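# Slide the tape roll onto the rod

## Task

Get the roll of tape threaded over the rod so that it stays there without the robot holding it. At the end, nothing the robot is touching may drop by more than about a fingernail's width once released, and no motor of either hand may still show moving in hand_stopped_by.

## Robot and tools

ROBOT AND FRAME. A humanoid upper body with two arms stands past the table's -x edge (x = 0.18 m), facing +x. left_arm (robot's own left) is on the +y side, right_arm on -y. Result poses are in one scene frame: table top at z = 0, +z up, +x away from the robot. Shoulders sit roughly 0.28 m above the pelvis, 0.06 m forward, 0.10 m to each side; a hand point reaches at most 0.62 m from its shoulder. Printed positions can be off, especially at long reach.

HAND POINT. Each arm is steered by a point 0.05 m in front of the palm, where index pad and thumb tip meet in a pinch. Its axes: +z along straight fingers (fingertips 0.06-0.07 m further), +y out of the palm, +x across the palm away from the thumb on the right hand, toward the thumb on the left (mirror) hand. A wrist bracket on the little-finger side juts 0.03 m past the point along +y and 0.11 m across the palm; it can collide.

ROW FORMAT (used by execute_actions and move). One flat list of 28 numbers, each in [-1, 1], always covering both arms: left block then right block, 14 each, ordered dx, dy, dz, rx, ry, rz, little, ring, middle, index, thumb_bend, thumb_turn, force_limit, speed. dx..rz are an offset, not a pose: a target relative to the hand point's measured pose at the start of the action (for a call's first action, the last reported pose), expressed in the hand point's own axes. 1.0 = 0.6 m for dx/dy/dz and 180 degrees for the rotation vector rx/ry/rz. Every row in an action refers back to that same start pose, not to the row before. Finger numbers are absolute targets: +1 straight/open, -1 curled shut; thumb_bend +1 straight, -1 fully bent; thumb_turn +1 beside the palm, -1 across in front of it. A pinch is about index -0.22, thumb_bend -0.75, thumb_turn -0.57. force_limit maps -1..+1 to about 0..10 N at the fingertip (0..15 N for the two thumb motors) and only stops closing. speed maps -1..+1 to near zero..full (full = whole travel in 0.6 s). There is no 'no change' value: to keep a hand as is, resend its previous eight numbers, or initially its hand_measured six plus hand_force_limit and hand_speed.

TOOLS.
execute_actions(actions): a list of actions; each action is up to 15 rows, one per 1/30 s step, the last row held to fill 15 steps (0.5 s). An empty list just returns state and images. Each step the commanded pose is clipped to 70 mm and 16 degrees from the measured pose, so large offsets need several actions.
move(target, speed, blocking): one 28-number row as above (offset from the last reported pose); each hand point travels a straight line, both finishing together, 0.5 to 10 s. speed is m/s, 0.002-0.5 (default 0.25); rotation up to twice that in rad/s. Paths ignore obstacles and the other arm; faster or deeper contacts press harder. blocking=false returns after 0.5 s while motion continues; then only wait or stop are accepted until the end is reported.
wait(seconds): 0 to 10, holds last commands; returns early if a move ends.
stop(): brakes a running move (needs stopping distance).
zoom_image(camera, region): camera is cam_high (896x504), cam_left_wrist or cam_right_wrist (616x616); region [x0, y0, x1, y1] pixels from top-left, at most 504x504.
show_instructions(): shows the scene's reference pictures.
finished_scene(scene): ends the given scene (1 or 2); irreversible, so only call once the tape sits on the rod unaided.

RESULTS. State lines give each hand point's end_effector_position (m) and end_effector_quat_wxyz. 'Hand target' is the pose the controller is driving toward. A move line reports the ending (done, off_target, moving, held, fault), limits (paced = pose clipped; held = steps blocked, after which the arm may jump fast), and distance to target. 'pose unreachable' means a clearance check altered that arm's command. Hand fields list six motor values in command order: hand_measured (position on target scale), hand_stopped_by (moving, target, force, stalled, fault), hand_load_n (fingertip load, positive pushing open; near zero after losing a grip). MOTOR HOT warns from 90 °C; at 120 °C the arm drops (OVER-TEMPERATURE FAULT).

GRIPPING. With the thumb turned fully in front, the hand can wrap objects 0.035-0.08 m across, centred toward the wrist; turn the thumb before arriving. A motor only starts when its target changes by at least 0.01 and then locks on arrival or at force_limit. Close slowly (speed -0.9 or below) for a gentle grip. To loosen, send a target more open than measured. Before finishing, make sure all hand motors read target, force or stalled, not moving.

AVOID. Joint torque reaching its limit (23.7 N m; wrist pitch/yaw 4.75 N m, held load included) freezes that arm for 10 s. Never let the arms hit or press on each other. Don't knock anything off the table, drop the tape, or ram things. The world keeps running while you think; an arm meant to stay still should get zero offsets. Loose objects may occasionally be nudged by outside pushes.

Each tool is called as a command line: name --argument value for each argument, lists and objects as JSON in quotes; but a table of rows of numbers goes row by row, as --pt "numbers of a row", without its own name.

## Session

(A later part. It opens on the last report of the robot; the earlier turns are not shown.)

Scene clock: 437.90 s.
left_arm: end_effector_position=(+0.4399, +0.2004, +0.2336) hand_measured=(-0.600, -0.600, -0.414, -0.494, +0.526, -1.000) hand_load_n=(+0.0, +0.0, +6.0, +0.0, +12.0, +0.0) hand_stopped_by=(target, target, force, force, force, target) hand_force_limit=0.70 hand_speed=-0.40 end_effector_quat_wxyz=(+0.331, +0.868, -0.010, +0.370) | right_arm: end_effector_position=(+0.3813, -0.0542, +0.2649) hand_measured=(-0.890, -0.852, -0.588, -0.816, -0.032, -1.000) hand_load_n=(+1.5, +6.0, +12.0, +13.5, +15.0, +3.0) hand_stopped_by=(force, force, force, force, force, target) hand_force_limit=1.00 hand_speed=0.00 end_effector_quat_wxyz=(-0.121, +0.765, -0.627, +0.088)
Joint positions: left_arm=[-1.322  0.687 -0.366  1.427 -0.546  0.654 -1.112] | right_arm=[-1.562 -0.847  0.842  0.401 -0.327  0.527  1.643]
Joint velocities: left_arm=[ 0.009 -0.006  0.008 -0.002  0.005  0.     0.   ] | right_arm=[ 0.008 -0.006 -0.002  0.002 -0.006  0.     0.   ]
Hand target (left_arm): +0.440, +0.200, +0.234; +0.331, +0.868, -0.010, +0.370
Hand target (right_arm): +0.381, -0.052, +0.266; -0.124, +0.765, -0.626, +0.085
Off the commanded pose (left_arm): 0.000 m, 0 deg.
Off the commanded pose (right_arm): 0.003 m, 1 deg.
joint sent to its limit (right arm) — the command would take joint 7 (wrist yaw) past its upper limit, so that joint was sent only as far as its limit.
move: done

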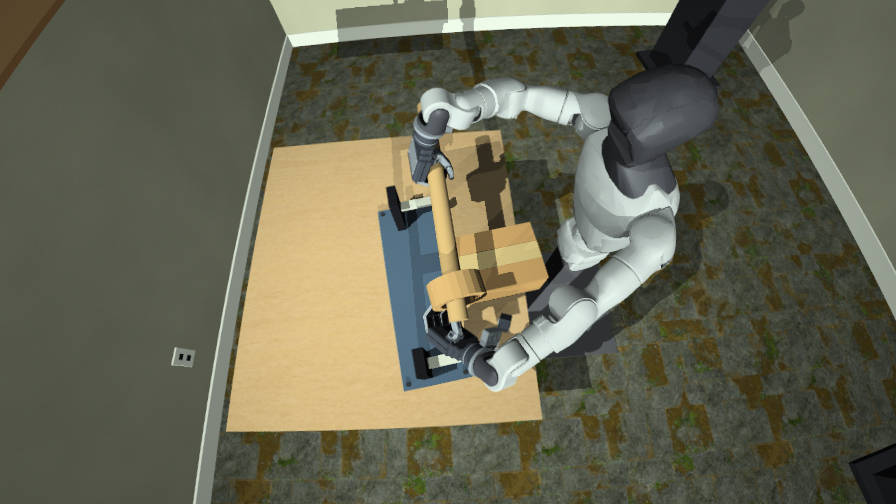

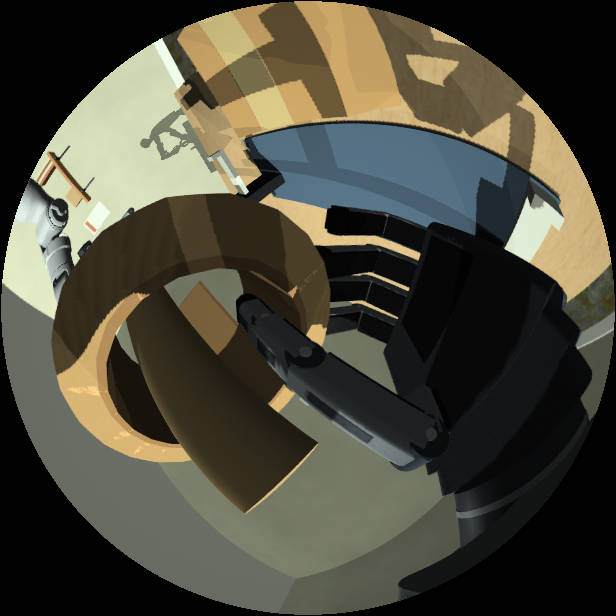

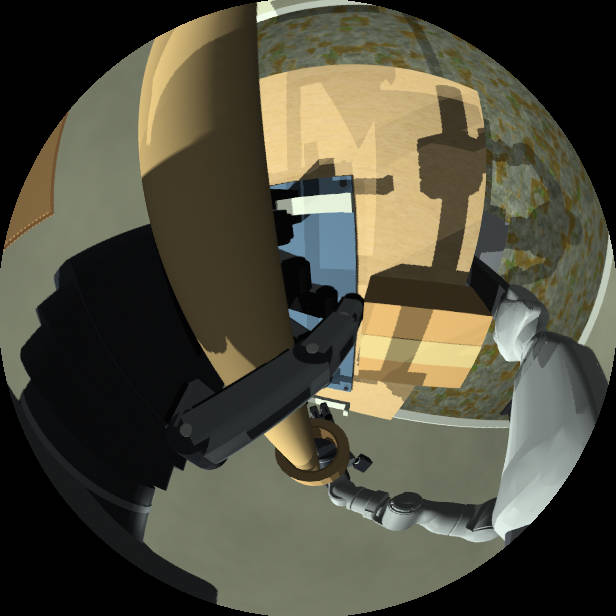

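move --target '[-0.03,0.064,0.042,0,0,0,-0.6,-0.6,-0.6,-0.6,-0.5,-1,0.7,-0.4,-0.04,0,0,0,0,0,-1,-1,-1,-1,-0.9,-1,1,0]' --speed 0.025

zoom_image --camera "cam_high" --region '[400,220,600,400]'

Scene clock: 444.00 s.
left_arm: end_effector_position=(+0.4301, +0.1670, +0.2288) hand_measured=(-0.600, -0.600, -0.414, -0.494, +0.526, -1.000) hand_load_n=(+0.0, +0.0, +6.0, +1.0, +12.0, +5.0) hand_stopped_by=(target, target, force, force, force, target) hand_force_limit=0.70 hand_speed=-0.40 end_effector_quat_wxyz=(+0.316, +0.874, -0.002, +0.370) | right_arm: end_effector_position=(+0.3756, -0.0376, +0.2592) hand_measured=(-0.890, -0.852, -0.588, -0.816, -0.032, -1.000) hand_load_n=(+1.0, +6.0, +12.0, +13.5, +15.5, +3.0) hand_stopped_by=(force, force, force, force, force, target) hand_force_limit=1.00 hand_speed=0.00 end_effector_quat_wxyz=(-0.111, +0.769, -0.623, +0.088)
Joint positions: left_arm=[-0.956  0.729 -0.134  0.617 -0.796  1.04  -0.635] | right_arm=[-1.588 -0.795  0.899  0.381 -0.327  0.598  1.643]
Joint velocities: left_arm=[ 0.009  0.005  0.012 -0.006  0.008  0.005  0.006] | right_arm=[ 0.     0.015 -0.017  0.005  0.     0.     0.   ]
Hand target (left_arm): +0.428, +0.154, +0.230; +0.326, +0.872, -0.015, +0.366
Hand target (right_arm): +0.377, -0.031, +0.265; -0.122, +0.765, -0.626, +0.087
Off the commanded pose (left_arm): 0.016 m, 2 deg.
Off the commanded pose (right_arm): 0.009 m, 1 deg.
joint sent to its limit (right arm) — the command would take joint 1 (shoulder pitch) past its lower limit and joint 7 (wrist yaw) past its upper limit, so those joints were sent only as far as their limits.
move: off_target (left_arm, right_arm)

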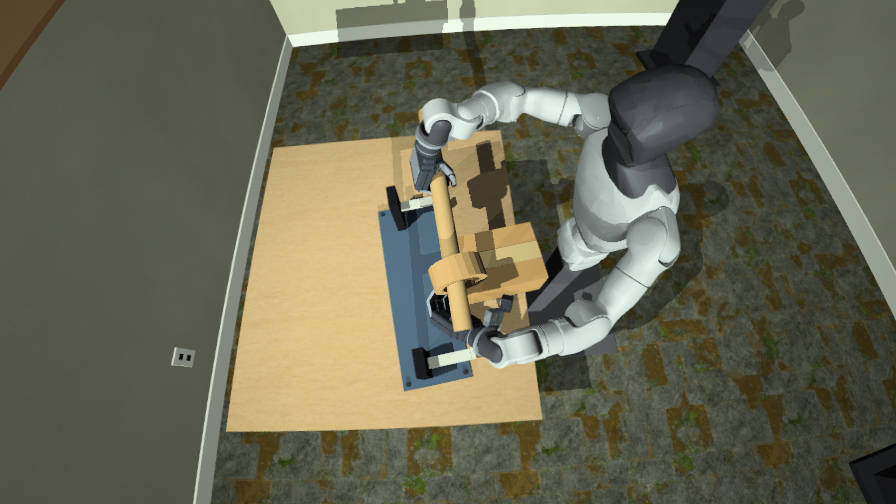

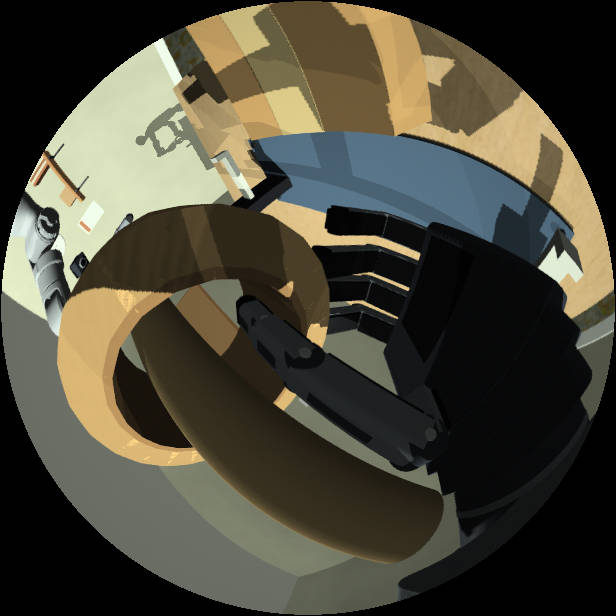

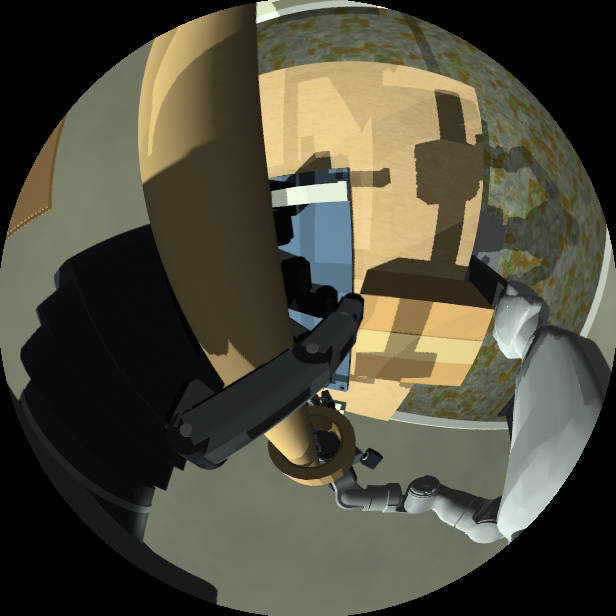

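Region (400, 220, 600, 400) of cam_high's 896x504 image, scaled by 2.520, with more detail than that image has; it fills the top 454 rows of this view, and the rest is white.

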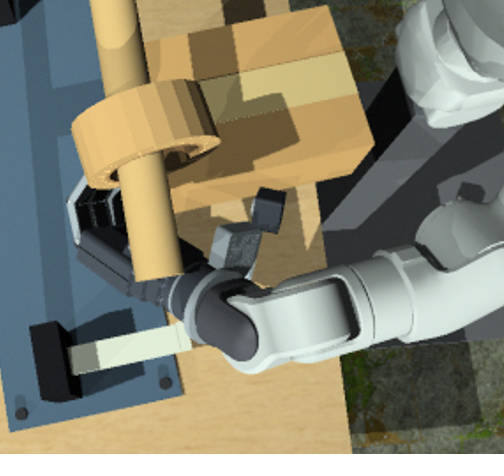

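move --target '[-0.02,-0.018,0.016,0,0,0,-0.6,-0.6,-0.6,-0.6,-0.5,-1,0.7,-0.4,0,0,0,0,0,0,-1,-1,-1,-1,-0.9,-1,1,0]' --speed 0.02

move --target '[-0.005,-0.005,0.004,0,0,0,0.3,0.3,0.3,0.3,1,-1,0.7,-0.5,0,0,0,0,0,0,-1,-1,-1,-1,-0.9,-1,1,0]' --speed 0.02

zoom_image --camera "cam_high" --region '[400,220,600,400]'

Scene clock: 449.87 s.
left_arm: end_effector_position=(+0.4323, +0.1665, +0.2172) hand_measured=(-0.600, -0.600, -0.414, -0.494, +0.526, -1.000) hand_load_n=(+0.0, +0.0, +5.0, +0.0, +12.0, +3.0) hand_stopped_by=(target, target, force, force, force, target) hand_force_limit=0.70 hand_speed=-0.40 end_effector_quat_wxyz=(+0.322, +0.869, -0.003, +0.377) | right_arm: end_effector_position=(+0.3735, -0.0411, +0.2528) hand_measured=(-0.890, -0.852, -0.588, -0.816, -0.032, -1.000) hand_load_n=(+0.0, +5.0, +12.0, +16.0, +15.0, +4.5) hand_stopped_by=(force, force, force, force, force, target) hand_force_limit=1.00 hand_speed=0.00 end_effector_quat_wxyz=(-0.099, +0.771, -0.622, +0.089)
Joint positions: left_arm=[-0.95   0.709 -0.177  0.696 -0.788  0.935 -0.678] | right_arm=[-1.578 -0.794  0.916  0.381 -0.327  0.594  1.643]
Joint velocities: left_arm=[ 0.    -0.011 -0.008 -0.003  0.002 -0.012 -0.003] | right_arm=[ 0.    -0.017  0.     0.015  0.     0.     0.   ]
Hand target (left_arm): +0.431, +0.168, +0.210; +0.316, +0.874, -0.001, +0.370
Hand target (right_arm): +0.376, -0.038, +0.259; -0.111, +0.769, -0.623, +0.088
Off the commanded pose (left_arm): 0.008 m, 1 deg.
Off the commanded pose (right_arm): 0.008 m, 1 deg.
move: off_target (left_arm, right_arm)

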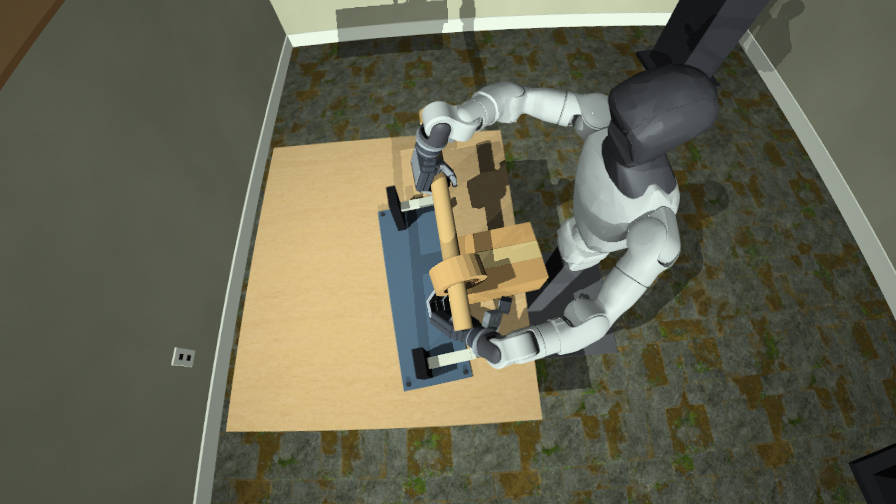

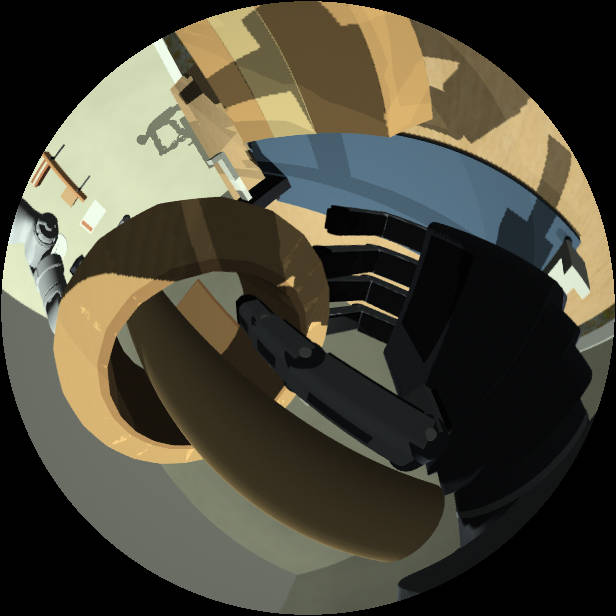

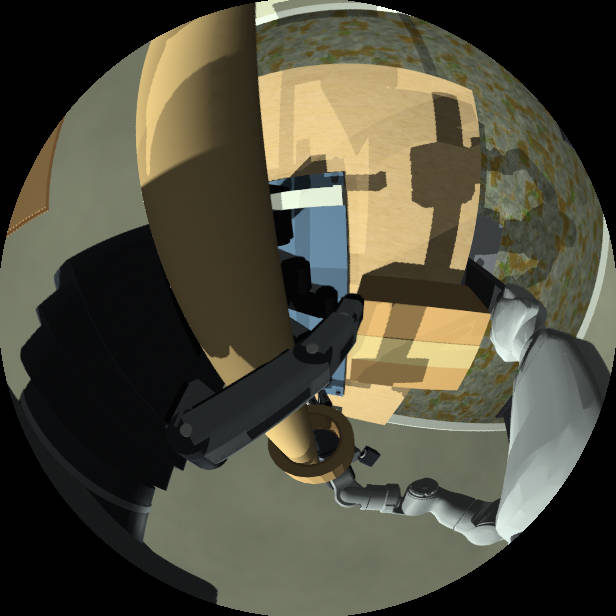

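Scene clock: 451.23 s.
left_arm: end_effector_position=(+0.4325, +0.1673, +0.2123) hand_measured=(+0.300, +0.300, +0.300, +0.300, +1.000, -1.000) hand_load_n=(+0.0, +0.0, +0.0, +0.0, +0.0, +0.0) hand_stopped_by=(target, target, target, target, target, target) hand_force_limit=0.70 hand_speed=-0.50 end_effector_quat_wxyz=(+0.322, +0.868, -0.001, +0.377) | right_arm: end_effector_position=(+0.3724, -0.0429, +0.2495) hand_measured=(-0.890, -0.852, -0.588, -0.816, -0.032, -1.000) hand_load_n=(+0.0, +5.0, +12.0, +16.0, +15.0, +4.5) hand_stopped_by=(force, force, force, force, force, target) hand_force_limit=1.00 hand_speed=0.00 end_effector_quat_wxyz=(-0.092, +0.773, -0.622, +0.089)
Joint positions: left_arm=[-0.949  0.704 -0.19   0.723 -0.786  0.907 -0.689] | right_arm=[-1.573 -0.793  0.925  0.381 -0.327  0.592  1.643]
Joint velocities: left_arm=[-0.021 -0.005  0.003 -0.008 -0.003  0.     0.   ] | right_arm=[ 0.005  0.003 -0.002 -0.008  0.006  0.     0.   ]
Hand target (left_arm): +0.433, +0.167, +0.212; +0.322, +0.868, -0.002, +0.377
Hand target (right_arm): +0.373, -0.041, +0.253; -0.099, +0.771, -0.622, +0.089
Off the commanded pose (left_arm): 0.000 m, 0 deg.
Off the commanded pose (right_arm): 0.004 m, 1 deg.
move: off_target (right_arm)

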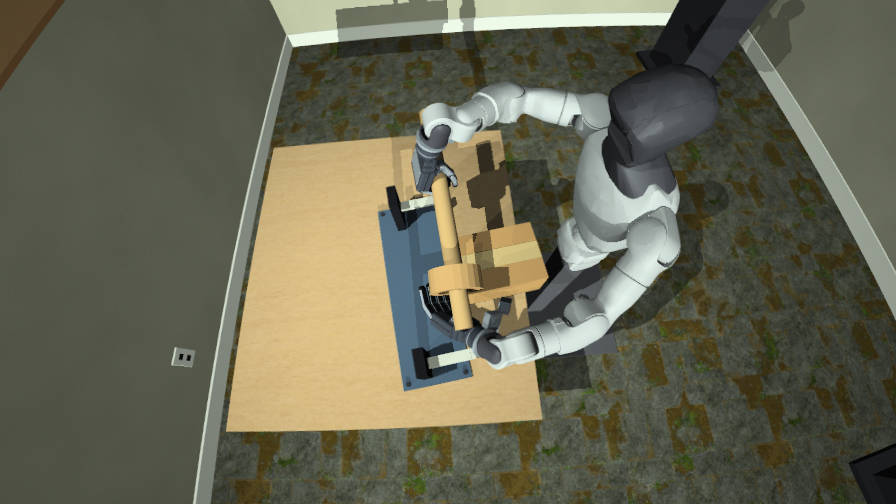

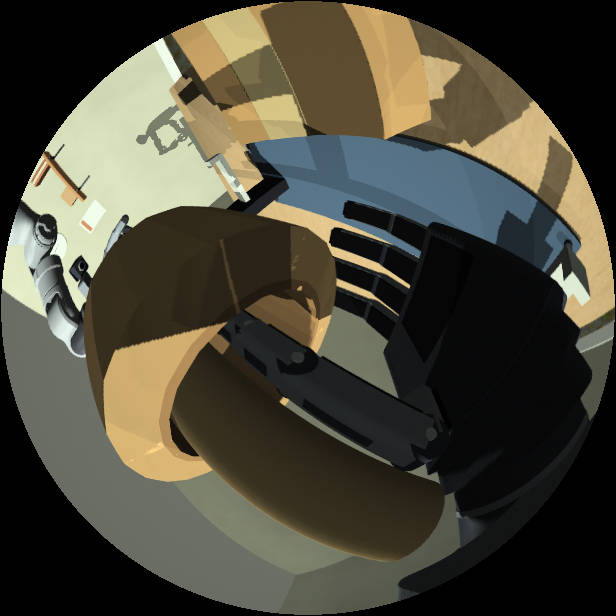

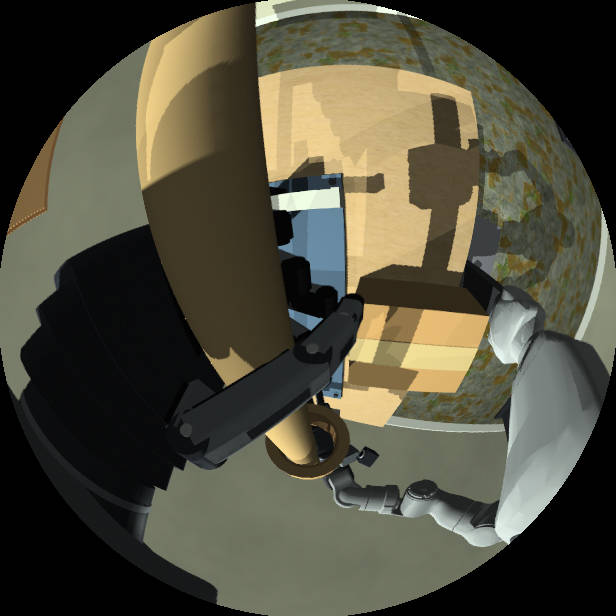

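Region (400, 220, 600, 400) of cam_high's 896x504 image, scaled by 2.520, with more detail than that image has; it fills the top 454 rows of this view, and the rest is white.

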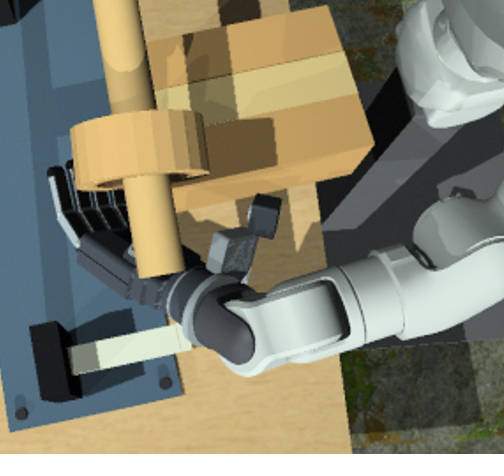

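move --target '[-0.007,-0.07,-0.02,0,0,0,0.3,0.3,0.3,0.3,1,-1,0.7,-0.5,0,0,-0.005,0,-0.01,0,-1,-1,-1,-1,-0.9,-1,1,0]' --speed 0.03

zoom_image --camera "cam_high" --region '[400,220,600,400]'

Scene clock: 458.57 s.
left_arm: end_effector_position=(+0.4353, +0.2067, +0.1925) hand_measured=(+0.300, +0.300, +0.300, +0.300, +1.000, -1.000) hand_load_n=(+0.0, +0.0, +0.0, +0.0, +0.0, +0.0) hand_stopped_by=(target, target, target, target, target, target) hand_force_limit=0.70 hand_speed=-0.50 end_effector_quat_wxyz=(+0.317, +0.867, +0.014, +0.385) | right_arm: end_effector_position=(+0.3711, -0.0463, +0.2478) hand_measured=(-0.890, -0.852, -0.588, -0.816, -0.032, -1.000) hand_load_n=(+0.0, +5.0, +12.0, +16.0, +15.0, +4.5) hand_stopped_by=(force, force, force, force, force, target) hand_force_limit=1.00 hand_speed=0.00 end_effector_quat_wxyz=(-0.092, +0.775, -0.619, +0.082)
Joint positions: left_arm=[-1.173  0.659 -0.316  1.399 -0.607  0.536 -1.026] | right_arm=[-1.555 -0.805  0.908  0.381 -0.321  0.567  1.643]
Joint velocities: left_arm=[-0.071 -0.031  0.006  0.146  0.044 -0.081 -0.054] | right_arm=[ 0.     0.     0.    -0.009 -0.002  0.     0.   ]
Hand target (left_arm): +0.435, +0.205, +0.192; +0.317, +0.867, +0.011, +0.384
Hand target (right_arm): +0.372, -0.043, +0.253; -0.103, +0.774, -0.620, +0.077
Off the commanded pose (left_arm): 0.003 m, 2 deg.
Off the commanded pose (right_arm): 0.006 m, 1 deg.
move: off_target (right_arm)

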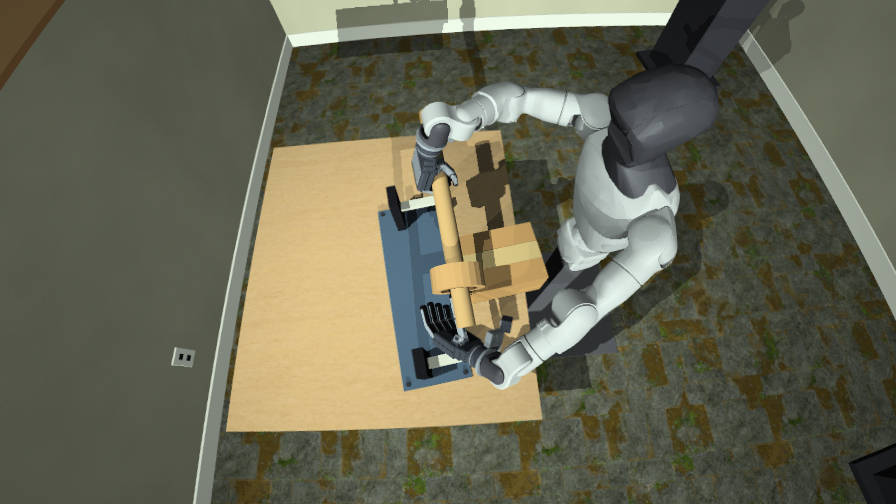

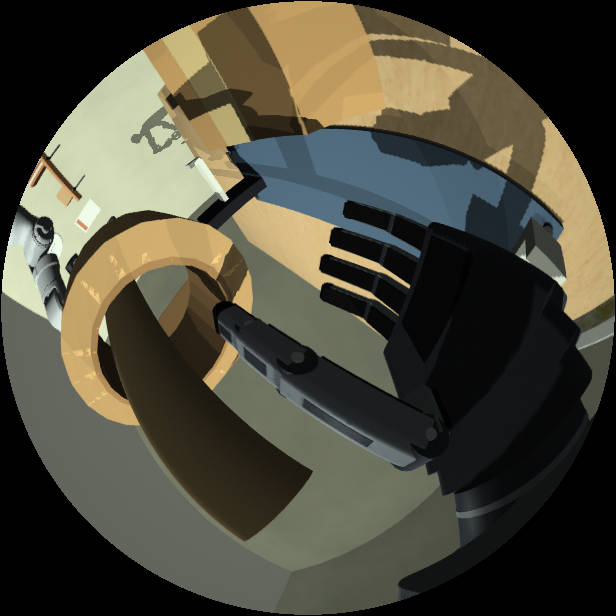

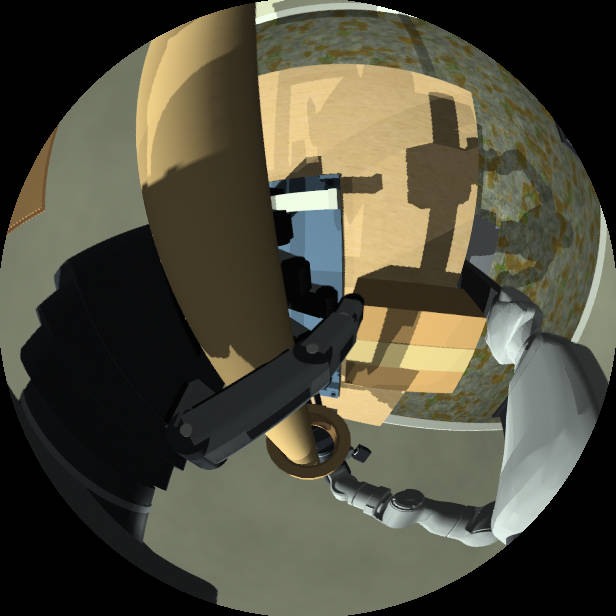

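Region (400, 220, 600, 400) of cam_high's 896x504 image, scaled by 2.520, with more detail than that image has; it fills the top 454 rows of this view, and the rest is white.

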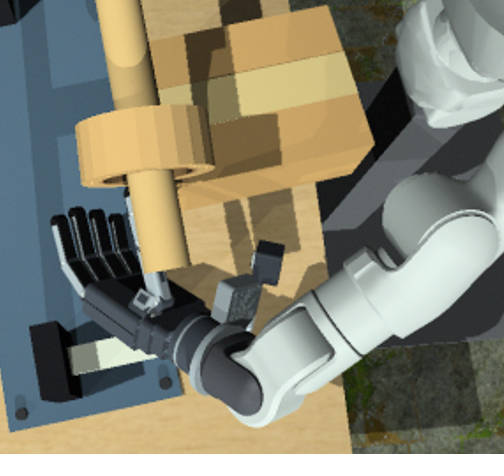

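move --target '[0.03,-0.105,-0.077,0,0,0,0.3,0.3,0.3,0.3,1,-1,0.7,-0.5,0,0,-0.005,0,-0.01,0,-1,-1,-1,-1,-0.9,-1,1,0]' --speed 0.08

move --target '[-0.13,0.05,-0.26,0,0,0,0.3,0.3,0.3,0.3,1,-1,0.7,-0.5,-0.012,-0.057,0.065,0.08,-0.03,0.02,-1,-1,-1,-1,-0.9,-1,1,0]' --speed 0.07

Scene clock: 468.80 s.
left_arm: end_effector_position=(+0.4312, +0.2818, +0.1934) hand_measured=(+0.300, +0.300, +0.300, +0.300, +1.000, -1.000) hand_load_n=(+0.0, +0.0, +0.0, -2.0, +0.0, +0.0) hand_stopped_by=(target, target, target, target, target, target) hand_force_limit=0.70 hand_speed=-0.50 end_effector_quat_wxyz=(+0.241, +0.874, +0.080, +0.413) | right_arm: end_effector_position=(+0.3696, -0.0497, +0.2462) hand_measured=(-0.890, -0.852, -0.588, -0.816, -0.032, -1.000) hand_load_n=(+0.0, +5.0, +12.0, +16.0, +15.0, +4.5) hand_stopped_by=(force, force, force, force, force, target) hand_force_limit=1.00 hand_speed=0.00 end_effector_quat_wxyz=(-0.092, +0.779, -0.616, +0.076)
Joint positions: left_arm=[-1.148  0.789 -0.265  1.434 -0.604  0.512 -0.963] | right_arm=[-1.537 -0.816  0.891  0.381 -0.314  0.541  1.643]
Joint velocities: left_arm=[-0.002 -0.006 -0.003 -0.009  0.006  0.003  0.001] | right_arm=[-0.003 -0.005 -0.017 -0.017 -0.008  0.     0.   ]
Hand target (left_arm): +0.432, +0.287, +0.194; +0.232, +0.875, +0.084, +0.417
Hand target (right_arm): +0.370, -0.047, +0.251; -0.103, +0.777, -0.617, +0.071
Off the commanded pose (left_arm): 0.005 m, 12 deg.
Off the commanded pose (right_arm): 0.006 m, 1 deg.
move: off_target (left_arm, right_arm)

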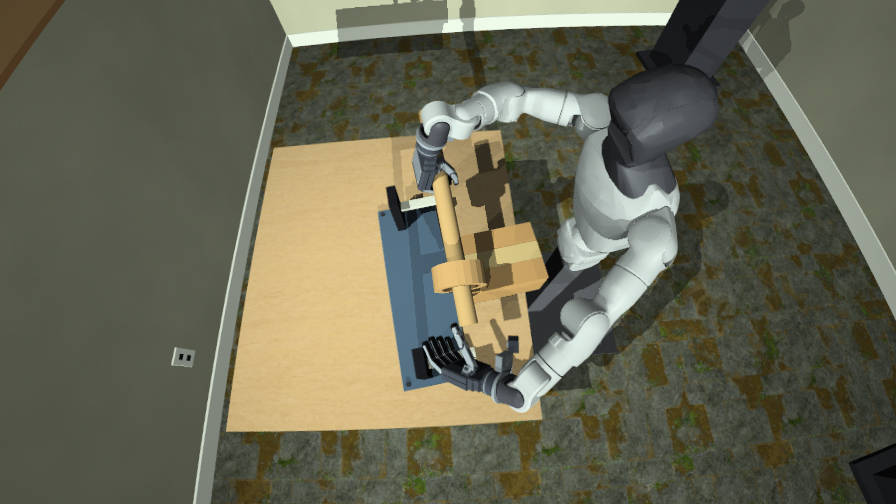

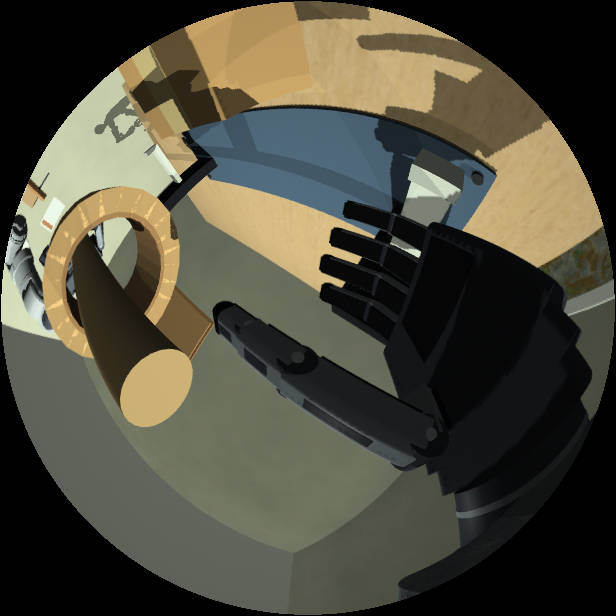

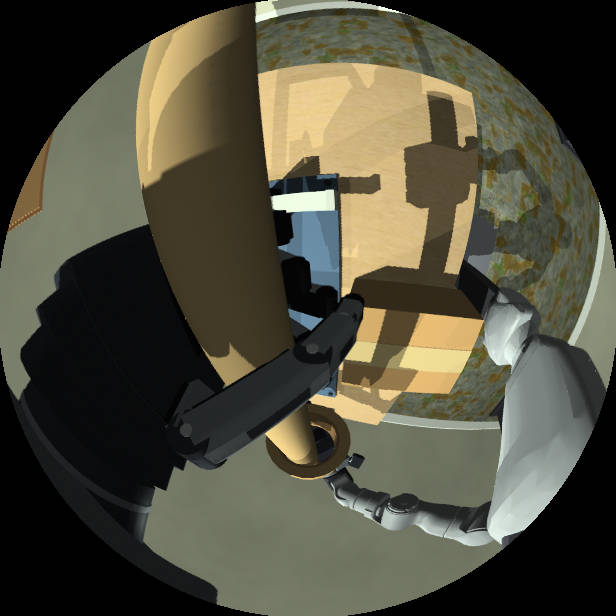

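Scene clock: 471.63 s.
left_arm: end_effector_position=(+0.2601, +0.2878, +0.2396) hand_measured=(+0.300, +0.300, +0.300, +0.300, +1.000, -1.000) hand_load_n=(+0.0, +0.0, +0.0, +0.0, +0.0, +0.0) hand_stopped_by=(target, target, target, target, target, target) hand_force_limit=0.70 hand_speed=-0.50 end_effector_quat_wxyz=(+0.226, +0.883, +0.060, +0.407) | right_arm: end_effector_position=(+0.4084, -0.0367, +0.2109) hand_measured=(-0.890, -0.854, -0.588, -0.810, -0.028, -1.000) hand_load_n=(+0.0, +1.5, +2.5, +19.5, +15.0, +3.5) hand_stopped_by=(force, force, force, force, force, target) hand_force_limit=1.00 hand_speed=0.00 end_effector_quat_wxyz=(-0.212, +0.745, -0.622, +0.112)
Joint positions: left_arm=[ 0.366  1.224  0.595 -0.044 -1.295  0.844 -0.648] | right_arm=[-1.327 -0.826  0.779  0.272 -0.301  0.588  1.298]
Joint velocities: left_arm=[ 0.009  0.011  0.002 -0.003 -0.003  0.     0.   ] | right_arm=[ 0.    -0.009  0.003 -0.003 -0.012  0.     0.   ]
Hand target (left_arm): +0.260, +0.287, +0.240; +0.230, +0.882, +0.060, +0.408
Hand target (right_arm): +0.411, -0.033, +0.218; -0.225, +0.742, -0.622, +0.111
Off the commanded pose (left_arm): 0.003 m, 3 deg.
Off the commanded pose (right_arm): 0.007 m, 1 deg.
move: off_target (left_arm, right_arm)

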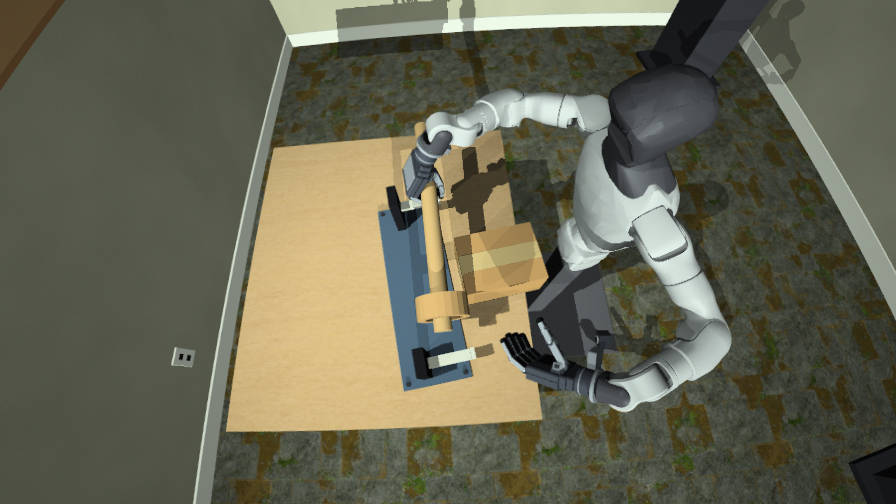

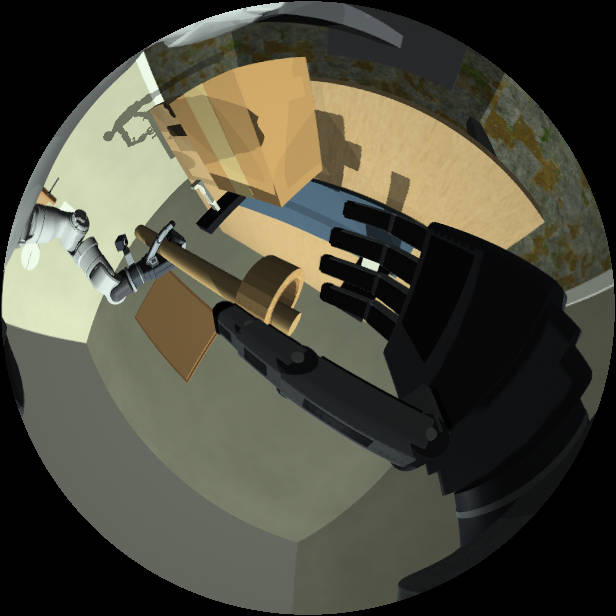

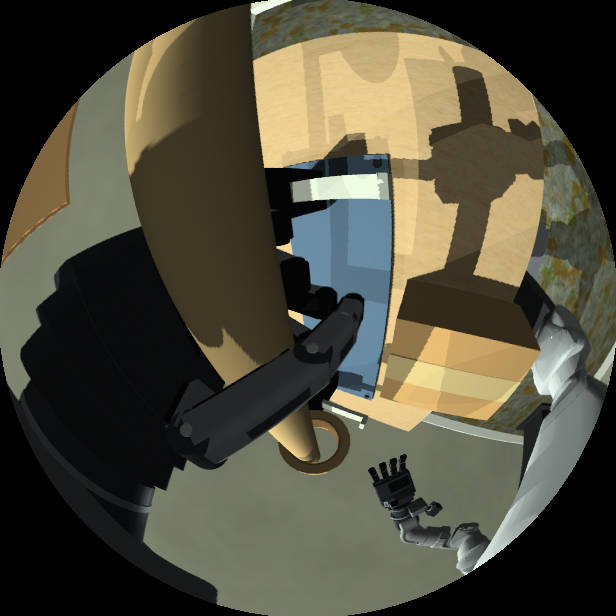

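move --target '[0,0,0,0,0,0,0.3,0.3,0.3,0.3,1,-1,0.7,-0.5,0,0,0,0,-0.09,0,-1,-1,-1,-1,-0.95,-1,1,0]' --speed 0.06

Scene clock: 477.73 s.
left_arm: end_effector_position=(+0.2601, +0.2878, +0.2396) hand_measured=(+0.300, +0.300, +0.300, +0.300, +1.000, -1.000) hand_load_n=(+0.0, +0.0, +0.0, +0.0, +0.0, +0.0) hand_stopped_by=(target, target, target, target, target, target) hand_force_limit=0.70 hand_speed=-0.50 end_effector_quat_wxyz=(+0.226, +0.883, +0.060, +0.407) | right_arm: end_effector_position=(+0.4088, -0.0441, +0.2065) hand_measured=(-0.890, -0.854, -0.588, -0.810, -0.028, -1.000) hand_load_n=(+0.0, +1.5, +2.5, +19.5, +15.0, +3.5) hand_stopped_by=(force, force, force, force, force, target) hand_force_limit=1.00 hand_speed=0.00 end_effector_quat_wxyz=(-0.291, +0.756, -0.586, +0.018)
Joint positions: left_arm=[ 0.366  1.224  0.595 -0.044 -1.295  0.844 -0.648] | right_arm=[-1.184 -0.832  0.531  0.517 -0.189  0.133  1.251]
Joint velocities: left_arm=[-0.002  0.011 -0.012  0.002  0.003  0.     0.   ] | right_arm=[ 0.     0.003 -0.035 -0.005  0.003 -0.011  0.   ]
Hand target (left_arm): +0.260, +0.288, +0.240; +0.226, +0.883, +0.060, +0.407
Hand target (right_arm): +0.410, -0.038, +0.214; -0.305, +0.752, -0.583, +0.011
Off the commanded pose (left_arm): 0.000 m, 0 deg.
Off the commanded pose (right_arm): 0.009 m, 2 deg.
move: off_target (right_arm)

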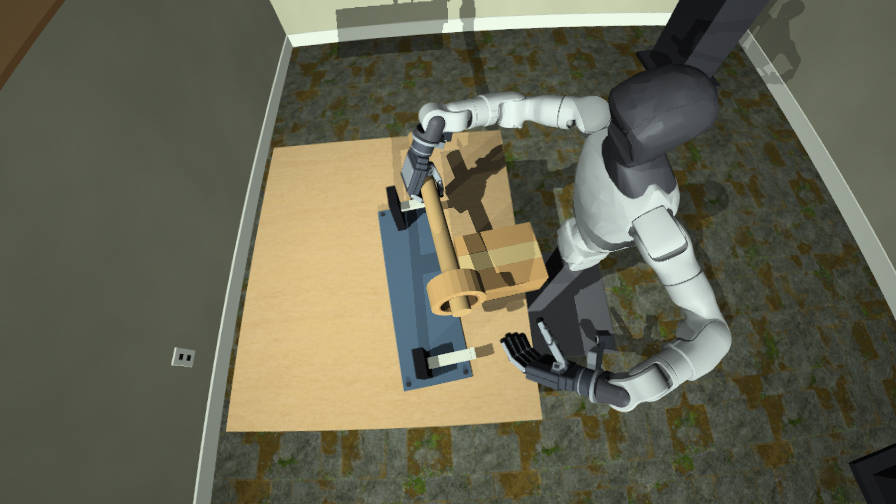

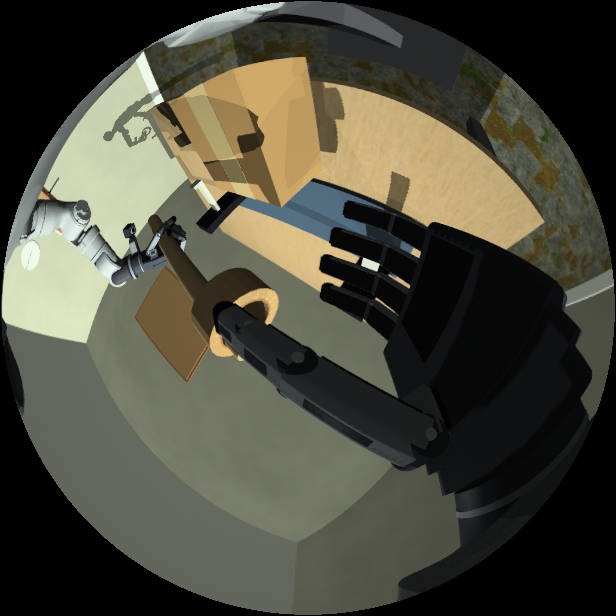

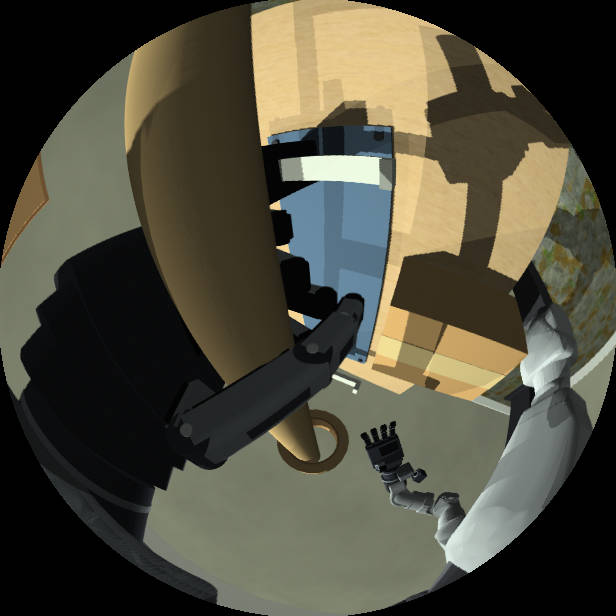

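move --target '[0,0,0,0,0,0,0.3,0.3,0.3,0.3,1,-1,0.7,-0.5,0,0,-0.012,0,-0.08,0,-1,-1,-1,-1,-0.95,-1,1,0]' --speed 0.05

Scene clock: 483.73 s.
left_arm: end_effector_position=(+0.2601, +0.2878, +0.2396) hand_measured=(+0.300, +0.300, +0.300, +0.300, +1.000, -1.000) hand_load_n=(+0.0, +0.0, +0.0, +0.0, +0.0, +0.0) hand_stopped_by=(target, target, target, target, target, target) hand_force_limit=0.70 hand_speed=-0.50 end_effector_quat_wxyz=(+0.226, +0.883, +0.060, +0.407) | right_arm: end_effector_position=(+0.4054, -0.0536, +0.2055) hand_measured=(-0.890, -0.854, -0.588, -0.810, -0.028, -1.000) hand_load_n=(+0.0, +1.5, +2.5, +19.5, +15.0, +3.5) hand_stopped_by=(force, force, force, force, force, target) hand_force_limit=1.00 hand_speed=0.00 end_effector_quat_wxyz=(-0.351, +0.757, -0.547, -0.066)
Joint positions: left_arm=[ 0.366  1.224  0.595 -0.044 -1.295  0.844 -0.648] | right_arm=[-1.232 -0.747  0.362  1.052 -0.15  -0.411  1.305]
Joint velocities: left_arm=[ 0.002  0.005  0.     0.003 -0.002  0.     0.   ] | right_arm=[-0.011 -0.002 -0.005  0.02  -0.002 -0.015  0.003]
Hand target (left_arm): +0.260, +0.288, +0.240; +0.226, +0.883, +0.060, +0.407
Hand target (right_arm): +0.408, -0.049, +0.213; -0.366, +0.753, -0.543, -0.069
Off the commanded pose (left_arm): 0.000 m, 0 deg.
Off the commanded pose (right_arm): 0.010 m, 2 deg.
move: off_target (right_arm)

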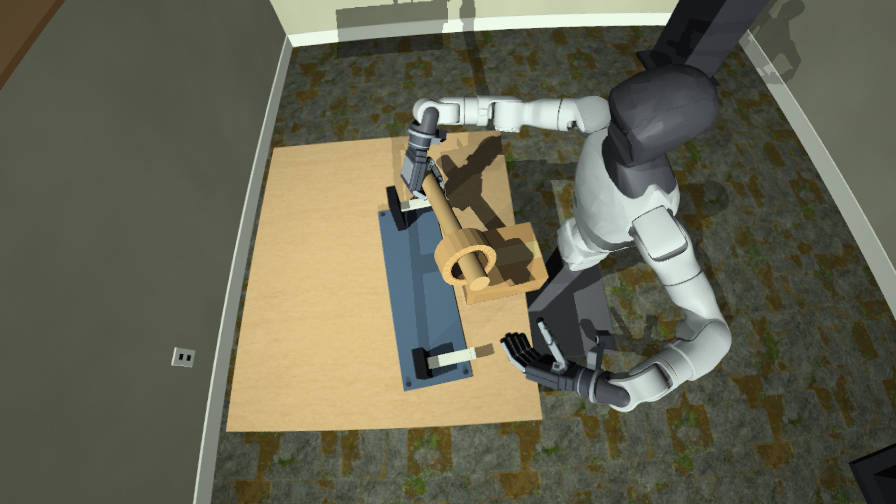

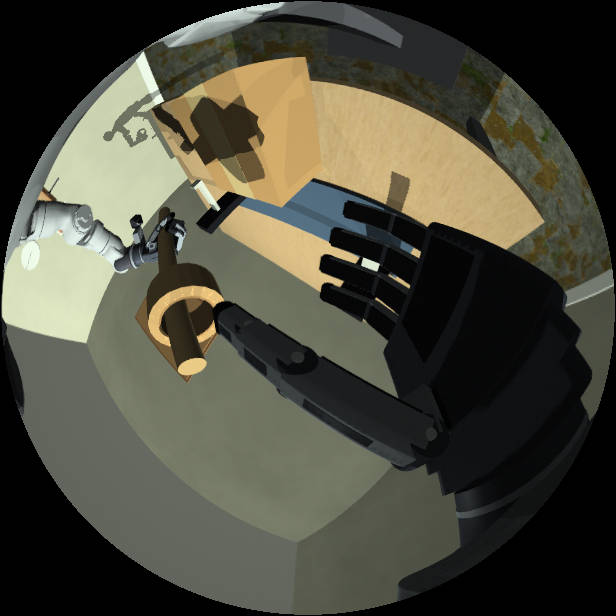

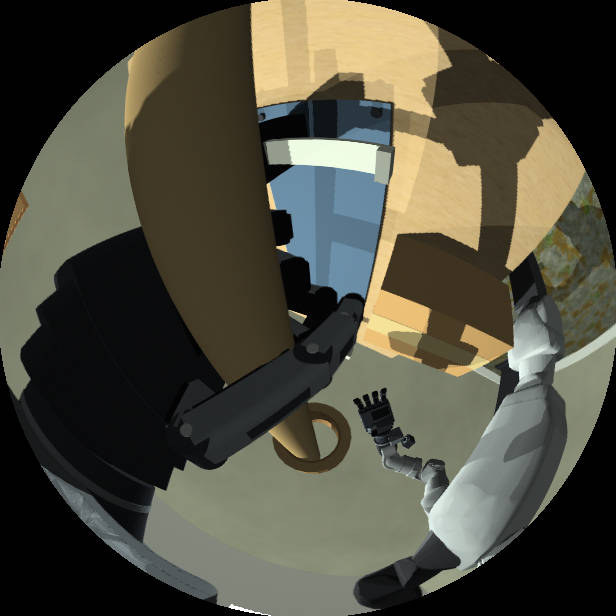

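move --target '[0,0,0,0,0,0,0.3,0.3,0.3,0.3,1,-1,0.7,-0.5,-0.082,-0.047,0.11,0.02,0.1,0.033,-1,-1,-1,-1,-0.95,-1,1,0]' --speed 0.05

Scene clock: 491.60 s.
left_arm: end_effector_position=(+0.2601, +0.2878, +0.2396) hand_measured=(+0.300, +0.300, +0.300, +0.300, +1.000, -1.000) hand_load_n=(+0.0, +0.0, +0.0, +0.0, +0.0, +0.0) hand_stopped_by=(target, target, target, target, target, target) hand_force_limit=0.70 hand_speed=-0.50 end_effector_quat_wxyz=(+0.226, +0.883, +0.060, +0.407) | right_arm: end_effector_position=(+0.4257, +0.0294, +0.1839) hand_measured=(-0.890, -0.852, -0.588, -0.810, -0.028, -1.000) hand_load_n=(+0.0, +3.0, +2.5, +17.0, +15.5, +1.5) hand_stopped_by=(force, force, force, force, force, target) hand_force_limit=1.00 hand_speed=0.00 end_effector_quat_wxyz=(-0.267, +0.720, -0.640, +0.035)
Joint positions: left_arm=[ 0.366  1.224  0.595 -0.044 -1.295  0.844 -0.648] | right_arm=[-1.309 -0.484  0.551  0.674 -0.426  0.421  1.19 ]
Joint velocities: left_arm=[-0.014 -0.017  0.005 -0.006  0.003  0.     0.   ] | right_arm=[-0.014  0.     0.002  0.006 -0.003  0.004 -0.001]
Hand target (left_arm): +0.260, +0.288, +0.240; +0.226, +0.883, +0.060, +0.407
Hand target (right_arm): +0.429, +0.031, +0.189; -0.274, +0.718, -0.638, +0.041
Off the commanded pose (left_arm): 0.000 m, 0 deg.
Off the commanded pose (right_arm): 0.010 m, 3 deg.
MOTOR HOT: a motor of the right arm reached 90 °C. Now the hottest motor of the right arm, joint 1 (shoulder pitch), reports 90 °C. The temperature limit of the motors' drives, at which the controller stops that arm, is 120 °C. To cool a motor, set the load down, stop pushing, or move to a pose that needs little force.
move: off_target (right_arm)

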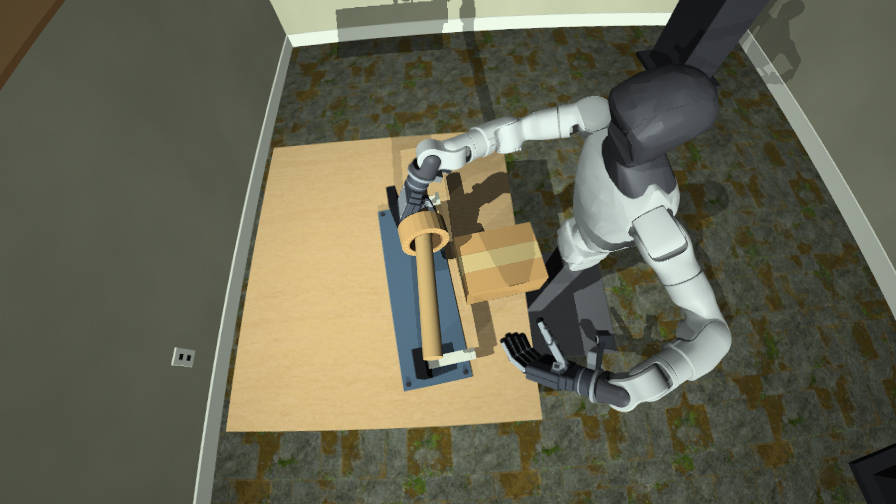

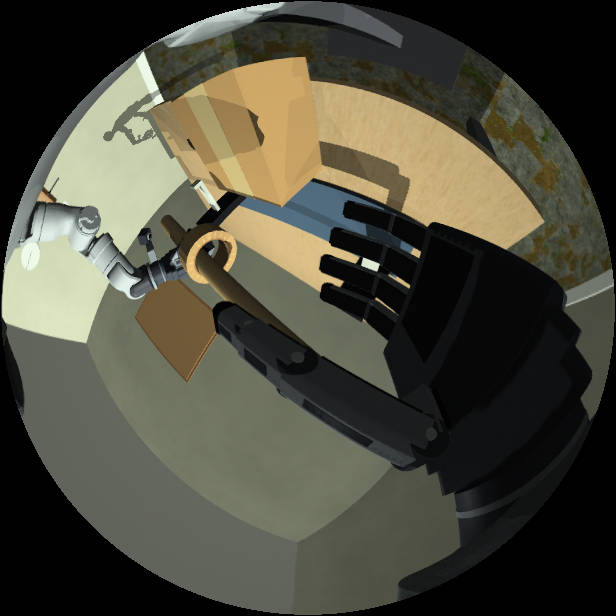

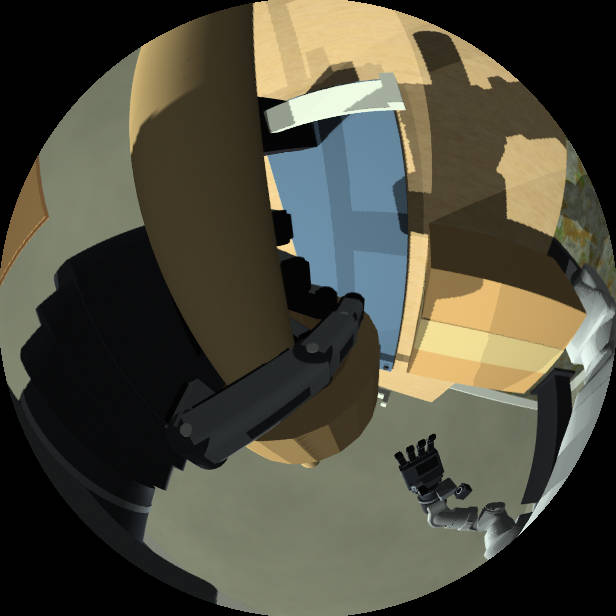

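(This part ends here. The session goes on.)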